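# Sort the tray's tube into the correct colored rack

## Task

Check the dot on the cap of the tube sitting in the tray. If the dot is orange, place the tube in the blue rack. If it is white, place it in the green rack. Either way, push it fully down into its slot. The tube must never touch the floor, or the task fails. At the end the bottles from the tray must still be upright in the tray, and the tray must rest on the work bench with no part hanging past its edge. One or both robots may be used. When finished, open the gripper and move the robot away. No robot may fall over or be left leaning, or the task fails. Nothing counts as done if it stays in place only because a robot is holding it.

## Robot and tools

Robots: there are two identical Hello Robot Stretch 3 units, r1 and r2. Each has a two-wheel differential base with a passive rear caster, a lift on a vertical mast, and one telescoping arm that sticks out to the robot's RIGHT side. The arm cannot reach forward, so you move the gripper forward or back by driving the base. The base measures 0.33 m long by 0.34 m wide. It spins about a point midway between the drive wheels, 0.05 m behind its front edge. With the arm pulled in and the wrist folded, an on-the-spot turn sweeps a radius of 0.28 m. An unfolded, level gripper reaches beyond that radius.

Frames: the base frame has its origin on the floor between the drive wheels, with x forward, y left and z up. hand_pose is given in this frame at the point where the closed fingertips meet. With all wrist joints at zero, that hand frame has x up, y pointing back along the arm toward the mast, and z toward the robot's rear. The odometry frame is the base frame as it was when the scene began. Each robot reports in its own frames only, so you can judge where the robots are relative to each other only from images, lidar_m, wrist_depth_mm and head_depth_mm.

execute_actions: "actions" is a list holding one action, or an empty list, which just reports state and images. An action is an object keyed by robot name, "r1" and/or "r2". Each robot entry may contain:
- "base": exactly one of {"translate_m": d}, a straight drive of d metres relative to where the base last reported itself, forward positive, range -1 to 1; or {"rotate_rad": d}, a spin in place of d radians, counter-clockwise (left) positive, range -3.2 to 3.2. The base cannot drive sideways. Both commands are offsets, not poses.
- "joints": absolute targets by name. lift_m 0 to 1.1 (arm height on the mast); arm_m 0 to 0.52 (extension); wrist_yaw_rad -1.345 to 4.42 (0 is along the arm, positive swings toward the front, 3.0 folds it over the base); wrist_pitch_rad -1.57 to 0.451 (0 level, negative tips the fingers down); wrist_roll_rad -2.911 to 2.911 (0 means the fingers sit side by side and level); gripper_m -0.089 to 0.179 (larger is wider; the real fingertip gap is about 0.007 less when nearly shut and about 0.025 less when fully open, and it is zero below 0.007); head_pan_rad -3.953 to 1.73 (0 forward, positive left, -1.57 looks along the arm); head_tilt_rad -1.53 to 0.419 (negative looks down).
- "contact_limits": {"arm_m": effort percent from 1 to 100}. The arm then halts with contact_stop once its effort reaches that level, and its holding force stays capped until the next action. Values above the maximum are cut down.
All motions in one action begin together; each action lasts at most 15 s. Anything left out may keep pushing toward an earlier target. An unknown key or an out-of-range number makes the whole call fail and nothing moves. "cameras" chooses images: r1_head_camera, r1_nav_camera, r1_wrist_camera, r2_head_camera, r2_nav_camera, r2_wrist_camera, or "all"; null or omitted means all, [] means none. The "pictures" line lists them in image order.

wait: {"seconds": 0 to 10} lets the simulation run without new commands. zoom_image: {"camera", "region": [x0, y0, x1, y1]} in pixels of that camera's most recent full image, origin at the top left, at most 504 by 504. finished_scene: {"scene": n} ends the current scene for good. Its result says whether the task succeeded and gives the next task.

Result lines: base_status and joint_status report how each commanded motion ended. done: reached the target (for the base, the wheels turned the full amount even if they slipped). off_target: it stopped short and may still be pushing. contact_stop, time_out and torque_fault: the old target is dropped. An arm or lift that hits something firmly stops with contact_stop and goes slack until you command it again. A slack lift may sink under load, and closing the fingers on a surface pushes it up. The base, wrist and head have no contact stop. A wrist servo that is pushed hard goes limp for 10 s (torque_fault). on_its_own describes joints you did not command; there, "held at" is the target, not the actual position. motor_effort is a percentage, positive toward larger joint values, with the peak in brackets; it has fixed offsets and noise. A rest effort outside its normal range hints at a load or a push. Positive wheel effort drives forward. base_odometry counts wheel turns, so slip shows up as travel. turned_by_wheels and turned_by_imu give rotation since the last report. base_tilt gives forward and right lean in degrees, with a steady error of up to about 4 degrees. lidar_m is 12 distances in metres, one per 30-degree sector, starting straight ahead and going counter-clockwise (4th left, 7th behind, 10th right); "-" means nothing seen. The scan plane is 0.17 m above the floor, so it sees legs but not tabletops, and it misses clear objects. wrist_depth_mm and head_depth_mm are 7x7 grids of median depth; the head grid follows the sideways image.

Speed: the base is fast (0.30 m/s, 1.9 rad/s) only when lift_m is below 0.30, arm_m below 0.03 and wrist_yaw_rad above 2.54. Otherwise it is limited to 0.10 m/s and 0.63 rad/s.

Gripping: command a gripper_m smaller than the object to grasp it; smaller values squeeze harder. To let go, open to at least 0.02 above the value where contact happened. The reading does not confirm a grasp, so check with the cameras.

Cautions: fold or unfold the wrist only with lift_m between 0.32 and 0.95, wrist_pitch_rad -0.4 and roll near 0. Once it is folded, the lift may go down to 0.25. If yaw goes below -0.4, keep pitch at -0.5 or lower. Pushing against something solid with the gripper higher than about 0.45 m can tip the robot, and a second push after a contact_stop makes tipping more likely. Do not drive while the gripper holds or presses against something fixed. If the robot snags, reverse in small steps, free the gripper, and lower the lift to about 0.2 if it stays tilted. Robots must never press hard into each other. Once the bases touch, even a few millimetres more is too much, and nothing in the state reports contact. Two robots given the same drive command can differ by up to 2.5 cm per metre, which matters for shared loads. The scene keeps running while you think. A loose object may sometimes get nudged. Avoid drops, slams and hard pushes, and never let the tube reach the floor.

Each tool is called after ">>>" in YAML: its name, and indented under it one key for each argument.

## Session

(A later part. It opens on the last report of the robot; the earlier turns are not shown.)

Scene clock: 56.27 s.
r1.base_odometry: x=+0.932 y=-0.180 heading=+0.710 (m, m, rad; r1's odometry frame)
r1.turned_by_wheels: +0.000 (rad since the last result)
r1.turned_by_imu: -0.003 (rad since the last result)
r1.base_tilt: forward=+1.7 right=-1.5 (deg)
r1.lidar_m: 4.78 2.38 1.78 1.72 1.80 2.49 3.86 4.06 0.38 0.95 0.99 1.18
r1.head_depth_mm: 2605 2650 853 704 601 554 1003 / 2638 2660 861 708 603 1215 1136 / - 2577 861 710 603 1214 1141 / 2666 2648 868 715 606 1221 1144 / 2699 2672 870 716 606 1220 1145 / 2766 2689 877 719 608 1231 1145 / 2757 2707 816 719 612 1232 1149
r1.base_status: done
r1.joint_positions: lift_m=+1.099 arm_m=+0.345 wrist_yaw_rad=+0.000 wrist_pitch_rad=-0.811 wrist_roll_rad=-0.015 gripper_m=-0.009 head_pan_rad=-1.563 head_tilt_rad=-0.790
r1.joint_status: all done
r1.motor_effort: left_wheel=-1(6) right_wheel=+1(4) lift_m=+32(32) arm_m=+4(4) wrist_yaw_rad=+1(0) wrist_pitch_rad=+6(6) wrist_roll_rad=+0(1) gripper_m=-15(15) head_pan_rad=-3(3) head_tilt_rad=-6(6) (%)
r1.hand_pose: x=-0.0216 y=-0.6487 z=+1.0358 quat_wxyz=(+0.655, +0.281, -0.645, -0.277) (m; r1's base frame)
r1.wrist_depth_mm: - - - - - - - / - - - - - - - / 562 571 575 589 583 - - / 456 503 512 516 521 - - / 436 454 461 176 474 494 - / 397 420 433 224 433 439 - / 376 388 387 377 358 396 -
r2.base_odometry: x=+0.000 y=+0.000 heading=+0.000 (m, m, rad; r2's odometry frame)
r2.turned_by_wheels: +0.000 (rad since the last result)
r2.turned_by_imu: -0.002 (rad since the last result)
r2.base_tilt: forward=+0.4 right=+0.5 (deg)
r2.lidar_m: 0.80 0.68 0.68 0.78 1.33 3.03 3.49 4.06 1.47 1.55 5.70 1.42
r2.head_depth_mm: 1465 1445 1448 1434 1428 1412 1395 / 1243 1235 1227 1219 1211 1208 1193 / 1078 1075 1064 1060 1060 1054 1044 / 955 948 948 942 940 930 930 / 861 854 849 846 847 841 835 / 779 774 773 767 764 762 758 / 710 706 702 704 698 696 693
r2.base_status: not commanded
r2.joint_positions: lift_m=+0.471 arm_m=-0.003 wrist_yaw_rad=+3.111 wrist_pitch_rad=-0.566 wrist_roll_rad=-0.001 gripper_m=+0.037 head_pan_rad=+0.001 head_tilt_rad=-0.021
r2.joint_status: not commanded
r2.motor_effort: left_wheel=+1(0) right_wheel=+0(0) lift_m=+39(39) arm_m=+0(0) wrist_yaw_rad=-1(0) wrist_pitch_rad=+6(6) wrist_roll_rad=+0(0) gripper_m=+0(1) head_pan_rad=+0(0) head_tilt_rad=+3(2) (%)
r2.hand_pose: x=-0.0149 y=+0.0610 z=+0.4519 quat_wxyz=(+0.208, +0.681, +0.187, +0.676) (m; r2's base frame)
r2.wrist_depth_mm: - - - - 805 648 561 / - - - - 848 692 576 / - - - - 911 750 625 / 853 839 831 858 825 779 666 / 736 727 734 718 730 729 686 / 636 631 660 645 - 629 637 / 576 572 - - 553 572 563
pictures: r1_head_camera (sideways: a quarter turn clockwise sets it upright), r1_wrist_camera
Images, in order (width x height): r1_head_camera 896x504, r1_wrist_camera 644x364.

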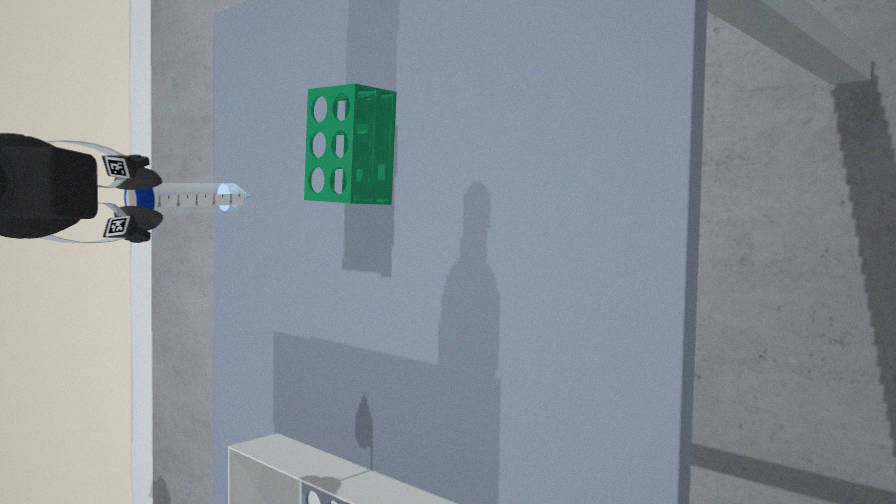

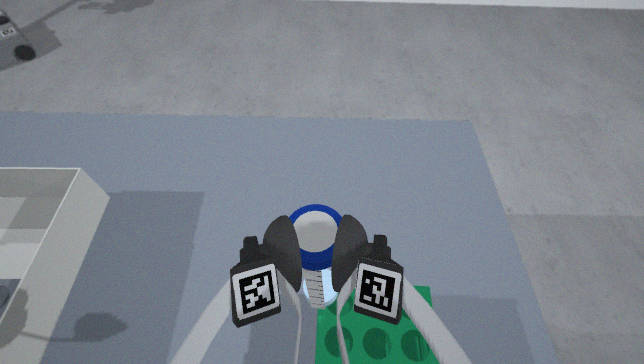

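>>> execute_actions:
  actions:
    - {"r1":{"base":{"translate_m":-0.022},"joints":{"arm_m":0.318,"lift_m":1.012}}}
  cameras: ["r1_head_camera"]

>>> zoom_image:
  camera: "r1_head_camera"
  region: [220,80,440,260]

Scene clock: 63.53 s.
r1.base_odometry: x=+0.915 y=-0.194 heading=+0.710 (m, m, rad; r1's odometry frame)
r1.turned_by_wheels: +0.000 (rad since the last result)
r1.turned_by_imu: -0.001 (rad since the last result)
r1.base_tilt: forward=+1.7 right=-1.5 (deg)
r1.lidar_m: 1.22 2.38 1.78 1.73 1.80 2.49 3.88 4.03 0.37 0.94 0.99 1.21
r1.head_depth_mm: 2683 2643 854 707 602 554 1078 / - 2634 858 707 603 556 1121 / - - 835 709 604 1220 1143 / 2688 2665 867 715 606 1228 1143 / 2687 2688 869 715 609 1220 1146 / 2725 2710 869 718 611 1232 1151 / 2724 2693 851 722 612 1226 1149
r1.base_status: done
r1.joint_positions: lift_m=+1.012 arm_m=+0.318 wrist_yaw_rad=+0.000 wrist_pitch_rad=-0.811 wrist_roll_rad=-0.015 gripper_m=-0.009 head_pan_rad=-1.563 head_tilt_rad=-0.790
r1.joint_status: all done
r1.motor_effort: left_wheel=-2(5) right_wheel=+1(4) lift_m=+21(25) arm_m=-4(8) wrist_yaw_rad=+1(0) wrist_pitch_rad=+6(5) wrist_roll_rad=+0(0) gripper_m=-15(15) head_pan_rad=-3(3) head_tilt_rad=-6(6) (%)
r1.hand_pose: x=-0.0216 y=-0.6222 z=+0.9486 quat_wxyz=(+0.655, +0.281, -0.645, -0.277) (m; r1's base frame)
r1.wrist_depth_mm: - - - - - - - / 512 515 524 531 544 - - / 433 458 461 468 468 - - / 393 404 414 414 421 428 - / 364 370 369 176 375 380 - / 331 335 344 222 330 346 - / 306 306 308 303 308 315 -
r2.base_odometry: x=+0.000 y=+0.000 heading=+0.000 (m, m, rad; r2's odometry frame)
r2.turned_by_wheels: +0.000 (rad since the last result)
r2.turned_by_imu: -0.001 (rad since the last result)
r2.base_tilt: forward=+0.4 right=+0.5 (deg)
r2.lidar_m: 0.80 0.68 0.68 0.78 1.33 3.05 3.50 4.04 1.47 1.56 5.66 1.42
r2.head_depth_mm: 1453 1451 1444 1439 1420 1407 1404 / 1237 1234 1226 1216 1213 1202 1197 / 1081 1073 1071 1064 1059 1054 1050 / 958 951 946 945 942 931 933 / 856 855 850 844 843 837 833 / 778 772 771 766 764 761 760 / 710 708 704 704 702 697 696
r2.base_status: not commanded
r2.joint_positions: lift_m=+0.471 arm_m=-0.003 wrist_yaw_rad=+3.111 wrist_pitch_rad=-0.566 wrist_roll_rad=-0.001 gripper_m=+0.037 head_pan_rad=+0.001 head_tilt_rad=-0.021
r2.joint_status: not commanded
r2.motor_effort: left_wheel=+1(1) right_wheel=+0(0) lift_m=+39(39) arm_m=+0(0) wrist_yaw_rad=-1(1) wrist_pitch_rad=+6(6) wrist_roll_rad=+1(0) gripper_m=+0(0) head_pan_rad=+0(0) head_tilt_rad=+2(2) (%)
r2.hand_pose: x=-0.0149 y=+0.0610 z=+0.4519 quat_wxyz=(+0.208, +0.681, +0.187, +0.676) (m; r2's base frame)
r2.wrist_depth_mm: - - - - 796 643 552 / - - - - 879 694 590 / - - - - 947 734 633 / 859 859 874 842 868 798 661 / 722 710 721 724 752 719 682 / 651 633 659 631 - 642 635 / 575 559 - - 563 571 573
pictures: r1_head_camera (sideways: a quarter turn clockwise sets it upright)
Images, in order (width x height): r1_head_camera 896x504.

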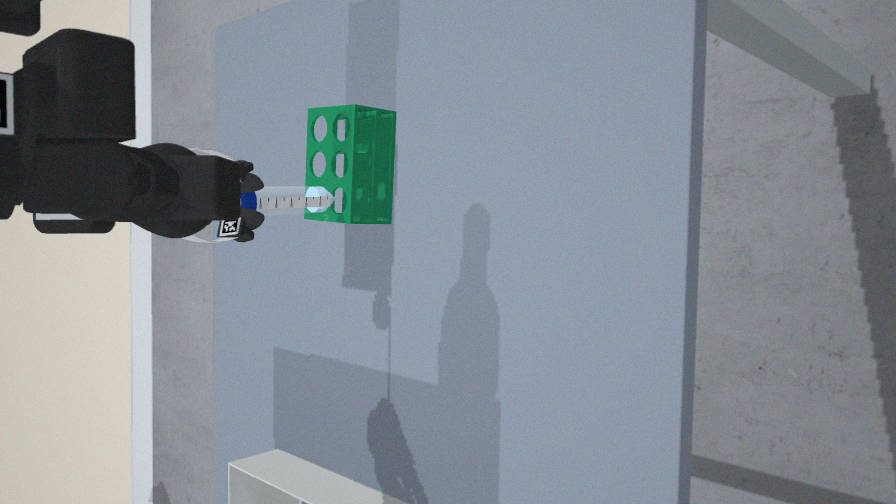

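Region (220, 80, 440, 260) of r1_head_camera's 896x504 image, scaled by 2.291, with more detail than that image has; it fills the top 412 rows of this view, and the rest is white.

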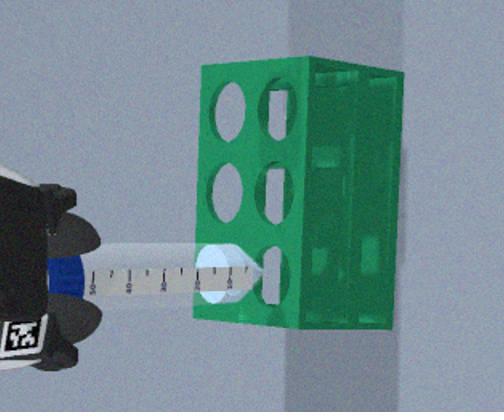

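Matches last time's alignment.

>>> execute_actions:
  actions:
    - {"r1":{"joints":{"lift_m":0.947}}}
  cameras: ["r1_head_camera","r1_wrist_camera"]

Scene clock: 67.67 s.
r1.base_odometry: x=+0.915 y=-0.194 heading=+0.709 (m, m, rad; r1's odometry frame)
r1.turned_by_wheels: +0.000 (rad since the last result)
r1.turned_by_imu: -0.001 (rad since the last result)
r1.base_tilt: forward=+1.6 right=-1.6 (deg)
r1.lidar_m: 1.22 2.39 1.78 1.73 1.80 2.49 3.87 4.03 0.37 0.94 0.99 1.21
r1.head_depth_mm: - 2508 851 706 601 554 1084 / - - 857 708 602 559 1120 / 2659 - 762 714 604 1216 1134 / 2665 2700 838 712 606 1225 1143 / 2706 2699 868 715 608 1223 1146 / 2674 2688 873 718 610 1233 1139 / 2698 2704 850 721 612 1226 1151
r1.base_status: not commanded
r1.joint_positions: lift_m=+0.947 arm_m=+0.318 wrist_yaw_rad=+0.000 wrist_pitch_rad=-0.809 wrist_roll_rad=-0.015 gripper_m=-0.009 head_pan_rad=-1.563 head_tilt_rad=-0.790
r1.joint_status: all done
r1.motor_effort: left_wheel=-2(2) right_wheel=+1(1) lift_m=+20(21) arm_m=-4(4) wrist_yaw_rad=+0(0) wrist_pitch_rad=+5(6) wrist_roll_rad=+0(0) gripper_m=-15(15) head_pan_rad=-3(3) head_tilt_rad=-6(6) (%)
r1.hand_pose: x=-0.0216 y=-0.6226 z=+0.8839 quat_wxyz=(+0.655, +0.280, -0.645, -0.277) (m; r1's base frame)
r1.wrist_depth_mm: - - - - - - - / 422 428 424 431 438 471 - / 366 370 377 378 383 389 - / 330 332 333 339 340 346 - / 297 298 304 176 251 311 - / 270 271 278 213 239 279 289 / 250 250 252 253 251 258 262
r2.base_odometry: x=+0.000 y=+0.000 heading=+0.000 (m, m, rad; r2's odometry frame)
r2.turned_by_wheels: +0.000 (rad since the last result)
r2.turned_by_imu: -0.001 (rad since the last result)
r2.base_tilt: forward=+0.4 right=+0.5 (deg)
r2.lidar_m: 0.80 0.68 0.68 0.78 1.33 3.04 3.52 4.05 1.47 1.56 5.68 1.42
r2.head_depth_mm: 1455 1456 1445 1435 1422 1411 1390 / 1250 1238 1231 1218 1218 1207 1193 / 1078 1076 1070 1065 1060 1053 1055 / 955 954 948 945 939 930 929 / 857 853 850 847 842 839 837 / 777 774 770 767 764 763 758 / 710 709 708 702 702 700 696
r2.base_status: not commanded
r2.joint_positions: lift_m=+0.471 arm_m=-0.003 wrist_yaw_rad=+3.111 wrist_pitch_rad=-0.566 wrist_roll_rad=-0.001 gripper_m=+0.037 head_pan_rad=+0.001 head_tilt_rad=-0.021
r2.joint_status: not commanded
r2.motor_effort: left_wheel=+0(0) right_wheel=+0(0) lift_m=+39(39) arm_m=+0(0) wrist_yaw_rad=-1(1) wrist_pitch_rad=+7(7) wrist_roll_rad=+1(0) gripper_m=-1(0) head_pan_rad=+0(0) head_tilt_rad=+3(1) (%)
r2.hand_pose: x=-0.0149 y=+0.0610 z=+0.4519 quat_wxyz=(+0.208, +0.681, +0.187, +0.676) (m; r2's base frame)
r2.wrist_depth_mm: - - - - 789 649 554 / - - - - 864 704 594 / - - - - 912 739 619 / 841 841 834 817 844 796 650 / 725 722 715 741 738 741 694 / 644 636 664 649 - 619 642 / 577 569 - - 558 565 573
pictures: r1_head_camera (sideways: a quarter turn clockwise sets it upright), r1_wrist_camera
Images, in order (width x height): r1_head_camera 896x504, r1_wrist_camera 644x364.

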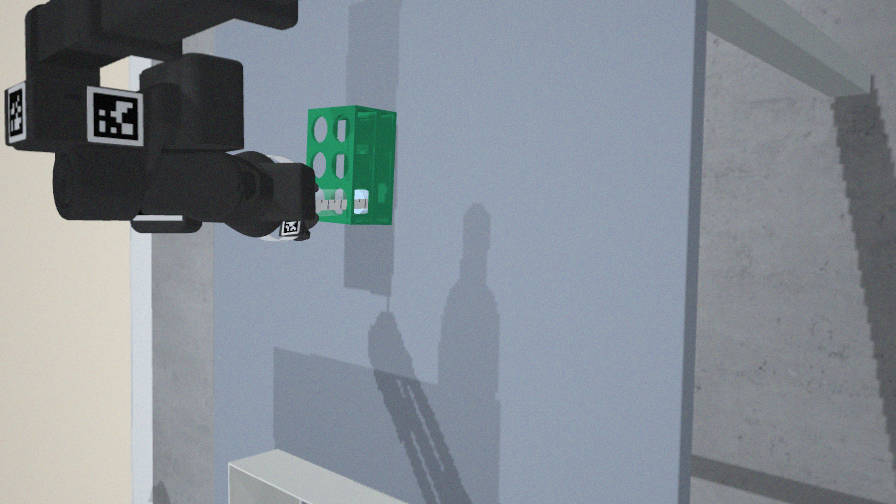

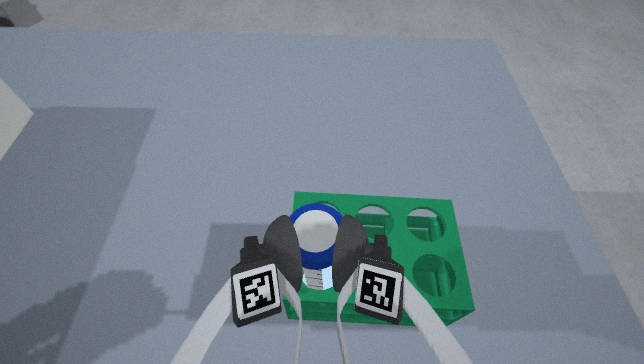

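>>> execute_actions:
  actions:
    - {"r1":{"joints":{"gripper_m":0.07}}}
  cameras: ["r1_wrist_camera"]

>>> execute_actions:
  actions:
    - {"r1":{"joints":{"lift_m":1.03}}}
  cameras: []

>>> execute_actions:
  actions:
    - {"r1":{"joints":{"arm_m":0.0}}}
  cameras: ["r1_wrist_camera"]

Scene clock: 76.60 s.
r1.base_odometry: x=+0.915 y=-0.194 heading=+0.709 (m, m, rad; r1's odometry frame)
r1.turned_by_wheels: +0.000 (rad since the last result)
r1.turned_by_imu: -0.001 (rad since the last result)
r1.base_tilt: forward=+1.6 right=-1.5 (deg)
r1.lidar_m: 1.23 2.38 1.79 1.72 1.79 2.49 3.87 4.04 0.37 0.95 0.98 1.20
r1.head_depth_mm: - 2513 854 706 601 555 1084 / - - 860 710 602 558 1125 / 2577 - 765 710 606 1216 1137 / 2681 2680 840 711 607 1224 1145 / 2691 2703 867 716 606 1225 1142 / 2692 2711 873 718 610 1226 1148 / 2742 2704 847 718 612 1230 1150
r1.base_status: not commanded
r1.joint_positions: lift_m=+0.947 arm_m=+0.318 wrist_yaw_rad=+0.000 wrist_pitch_rad=-0.809 wrist_roll_rad=-0.015 gripper_m=+0.070 head_pan_rad=-1.563 head_tilt_rad=-0.790
r1.joint_status: all done
r1.motor_effort: left_wheel=-1(1) right_wheel=+1(1) lift_m=+21(20) arm_m=-4(4) wrist_yaw_rad=+0(1) wrist_pitch_rad=+5(5) wrist_roll_rad=+0(0) gripper_m=+0(80) head_pan_rad=-3(4) head_tilt_rad=-6(6) (%)
r1.hand_pose: x=-0.0216 y=-0.6225 z=+0.8838 quat_wxyz=(+0.655, +0.281, -0.645, -0.277) (m; r1's base frame)
r1.wrist_depth_mm: - - - - - - - / 420 422 428 427 442 463 - / 367 373 379 382 383 387 - / 329 330 335 337 340 342 - / 299 299 308 177 260 308 - / 269 272 275 222 - 282 287 / 249 251 248 252 251 257 260
r2.base_odometry: x=+0.000 y=+0.000 heading=+0.000 (m, m, rad; r2's odometry frame)
r2.turned_by_wheels: +0.000 (rad since the last result)
r2.turned_by_imu: -0.001 (rad since the last result)
r2.base_tilt: forward=+0.4 right=+0.5 (deg)
r2.lidar_m: 0.80 0.68 0.68 0.78 1.33 3.05 3.51 4.05 1.48 1.56 5.68 1.42
r2.head_depth_mm: 1472 1459 1445 1439 1414 1404 1403 / 1244 1238 1228 1215 1214 1202 1192 / 1083 1077 1067 1062 1061 1050 1045 / 955 952 944 946 939 933 929 / 857 855 852 846 845 838 837 / 777 775 770 768 766 762 758 / 711 710 706 704 701 697 696
r2.base_status: not commanded
r2.joint_positions: lift_m=+0.471 arm_m=-0.003 wrist_yaw_rad=+3.111 wrist_pitch_rad=-0.566 wrist_roll_rad=-0.001 gripper_m=+0.037 head_pan_rad=+0.001 head_tilt_rad=-0.021
r2.joint_status: not commanded
r2.motor_effort: left_wheel=+0(0) right_wheel=+0(0) lift_m=+39(39) arm_m=+0(0) wrist_yaw_rad=-1(1) wrist_pitch_rad=+7(7) wrist_roll_rad=+0(1) gripper_m=+0(0) head_pan_rad=+0(0) head_tilt_rad=+2(2) (%)
r2.hand_pose: x=-0.0149 y=+0.0610 z=+0.4519 quat_wxyz=(+0.208, +0.681, +0.187, +0.676) (m; r2's base frame)
r2.wrist_depth_mm: - - - - 787 639 555 / - - - - 856 704 599 / - - - - 923 756 627 / 871 864 836 842 838 788 668 / 727 722 724 734 741 736 677 / 669 628 652 634 - 647 636 / 568 575 - - 566 560 566
pictures: r1_wrist_camera
Images, in order (width x height): r1_wrist_camera 644x364.

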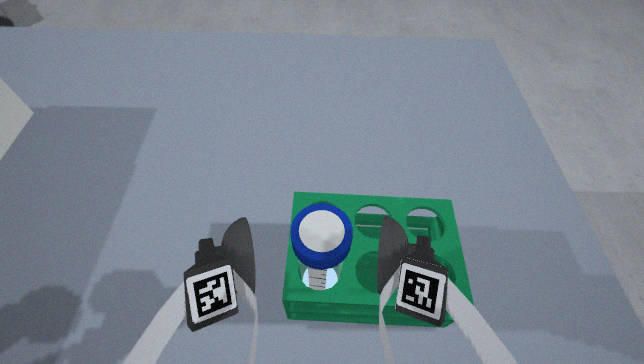

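Scene clock: 78.20 s.
r1.base_odometry: x=+0.915 y=-0.194 heading=+0.709 (m, m, rad; r1's odometry frame)
r1.turned_by_wheels: +0.000 (rad since the last result)
r1.turned_by_imu: +0.000 (rad since the last result)
r1.base_tilt: forward=+1.8 right=-1.5 (deg)
r1.lidar_m: 1.23 2.39 1.79 1.73 1.79 2.49 3.87 4.03 0.37 0.95 0.99 1.21
r1.head_depth_mm: 2686 2656 857 704 602 555 1081 / - 2665 858 708 604 556 1112 / - 997 835 707 604 1216 1145 / 2668 2673 863 713 606 1222 1143 / 2700 2676 869 714 606 1224 1142 / 2737 2728 875 720 610 1229 1151 / 2728 2739 852 720 611 1231 1143
r1.base_status: not commanded
r1.joint_positions: lift_m=+1.030 arm_m=+0.318 wrist_yaw_rad=+0.000 wrist_pitch_rad=-0.809 wrist_roll_rad=-0.015 gripper_m=+0.070 head_pan_rad=-1.563 head_tilt_rad=-0.790
r1.joint_status: all done
r1.motor_effort: left_wheel=-2(2) right_wheel=+1(1) lift_m=+31(32) arm_m=-4(4) wrist_yaw_rad=+0(0) wrist_pitch_rad=+5(5) wrist_roll_rad=+0(1) gripper_m=+0(0) head_pan_rad=-3(3) head_tilt_rad=-6(6) (%)
r1.hand_pose: x=-0.0216 y=-0.6225 z=+0.9663 quat_wxyz=(+0.655, +0.281, -0.645, -0.277) (m; r1's base frame)
r1.wrist_depth_mm: - - - - - - - / 536 542 551 - - - - / 461 479 481 486 490 - - / 402 424 430 437 443 461 - / 382 384 396 390 403 399 - / 351 351 358 299 - 360 - / 321 322 320 316 321 332 -
r2.base_odometry: x=+0.000 y=+0.000 heading=+0.000 (m, m, rad; r2's odometry frame)
r2.turned_by_wheels: +0.000 (rad since the last result)
r2.turned_by_imu: +0.000 (rad since the last result)
r2.base_tilt: forward=+0.4 right=+0.5 (deg)
r2.lidar_m: 0.80 0.68 0.68 0.78 1.33 3.05 3.50 4.05 1.47 1.55 5.69 1.42
r2.head_depth_mm: 1466 1453 1438 1433 1419 1406 1403 / 1250 1231 1229 1220 1212 1209 1194 / 1082 1077 1071 1070 1057 1052 1047 / 955 947 947 942 938 932 932 / 860 852 853 846 843 842 836 / 779 773 769 768 764 760 757 / 709 709 705 702 700 699 696
r2.base_status: not commanded
r2.joint_positions: lift_m=+0.471 arm_m=-0.003 wrist_yaw_rad=+3.111 wrist_pitch_rad=-0.566 wrist_roll_rad=-0.001 gripper_m=+0.037 head_pan_rad=+0.001 head_tilt_rad=-0.021
r2.joint_status: not commanded
r2.motor_effort: left_wheel=+0(1) right_wheel=+0(0) lift_m=+40(39) arm_m=+0(0) wrist_yaw_rad=-1(1) wrist_pitch_rad=+7(6) wrist_roll_rad=+0(1) gripper_m=-1(1) head_pan_rad=+0(0) head_tilt_rad=+3(2) (%)
r2.hand_pose: x=-0.0149 y=+0.0610 z=+0.4519 quat_wxyz=(+0.208, +0.681, +0.187, +0.676) (m; r2's base frame)
r2.wrist_depth_mm: - - - - 778 646 559 / - - - - 858 699 593 / - - - - 911 765 618 / 848 868 854 829 828 802 658 / 728 737 729 733 740 728 693 / 642 642 644 646 - 639 638 / 574 565 - - 565 572 573
pictures: none
No camera images: the call's "cameras" was empty. Leave "cameras" out to get every camera's image.

Scene clock: 81.77 s.
r1.base_odometry: x=+0.915 y=-0.194 heading=+0.709 (m, m, rad; r1's odometry frame)
r1.turned_by_wheels: +0.000 (rad since the last result)
r1.turned_by_imu: -0.001 (rad since the last result)
r1.base_tilt: forward=+1.6 right=-1.5 (deg)
r1.lidar_m: 1.22 2.39 1.78 1.72 1.80 2.49 3.87 4.04 0.37 0.95 0.98 1.21
r1.head_depth_mm: 2676 - - - - 714 1084 / 2654 - - - - 1222 1129 / 2629 - - - - 1241 1145 / 2671 2672 867 731 594 1231 1146 / 2720 2644 867 716 609 1225 1143 / 2713 2732 870 719 611 1228 1145 / 2746 2731 849 721 611 1230 1145
r1.base_status: not commanded
r1.joint_positions: lift_m=+1.030 arm_m=+0.000 wrist_yaw_rad=+0.000 wrist_pitch_rad=-0.809 wrist_roll_rad=-0.015 gripper_m=+0.070 head_pan_rad=-1.563 head_tilt_rad=-0.790
r1.joint_status: all done
r1.motor_effort: left_wheel=-2(2) right_wheel=+1(1) lift_m=+32(32) arm_m=-4(5) wrist_yaw_rad=+0(0) wrist_pitch_rad=+5(5) wrist_roll_rad=+0(0) gripper_m=+0(1) head_pan_rad=-3(3) head_tilt_rad=-6(6) (%)
r1.hand_pose: x=-0.0216 y=-0.3045 z=+0.9663 quat_wxyz=(+0.655, +0.281, -0.645, -0.277) (m; r1's base frame)
r1.wrist_depth_mm: 591 601 639 657 665 - - / 463 540 549 523 566 - - / 424 480 485 487 497 - - / 413 430 430 432 444 471 - / 379 385 396 394 407 410 - / 351 355 356 360 - 363 - / 321 325 322 328 329 334 -
r2.base_odometry: x=+0.000 y=+0.000 heading=+0.000 (m, m, rad; r2's odometry frame)
r2.turned_by_wheels: +0.000 (rad since the last result)
r2.turned_by_imu: -0.001 (rad since the last result)
r2.base_tilt: forward=+0.4 right=+0.5 (deg)
r2.lidar_m: 0.80 0.68 0.68 0.78 1.32 3.05 3.50 4.05 1.47 1.55 5.68 1.42
r2.head_depth_mm: 1457 1457 1444 1430 1419 1411 1398 / 1242 1239 1228 1218 1216 1209 1196 / 1082 1069 1068 1061 1058 1050 1048 / 958 953 948 944 941 934 927 / 859 856 853 846 841 840 835 / 774 776 771 766 764 763 759 / 710 710 705 702 701 697 697
r2.base_status: not commanded
r2.joint_positions: lift_m=+0.471 arm_m=-0.003 wrist_yaw_rad=+3.111 wrist_pitch_rad=-0.566 wrist_roll_rad=-0.001 gripper_m=+0.037 head_pan_rad=+0.001 head_tilt_rad=-0.021
r2.joint_status: not commanded
r2.motor_effort: left_wheel=+0(1) right_wheel=+0(0) lift_m=+39(39) arm_m=+0(0) wrist_yaw_rad=-1(1) wrist_pitch_rad=+7(7) wrist_roll_rad=+1(0) gripper_m=+0(1) head_pan_rad=+0(0) head_tilt_rad=+2(2) (%)
r2.hand_pose: x=-0.0149 y=+0.0610 z=+0.4519 quat_wxyz=(+0.208, +0.681, +0.187, +0.676) (m; r2's base frame)
r2.wrist_depth_mm: - - - - 789 655 559 / - - - - 869 688 585 / - - - - 934 739 623 / 853 830 836 842 833 803 661 / 729 737 744 718 738 735 691 / 633 636 659 638 - 647 637 / 574 577 - - 558 569 574
pictures: r1_wrist_camera
Images, in order (width x height): r1_wrist_camera 644x364.

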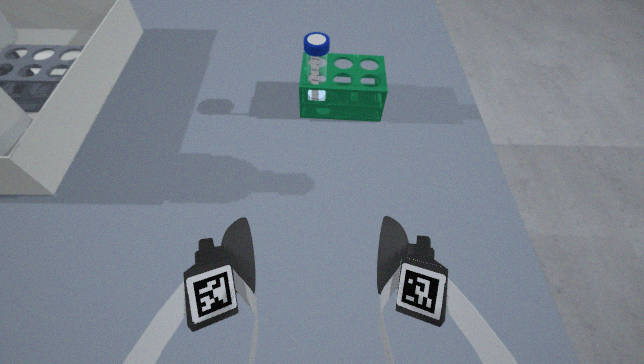

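>>> finished_scene:
  scene: 2

The scene is finished: the task was done.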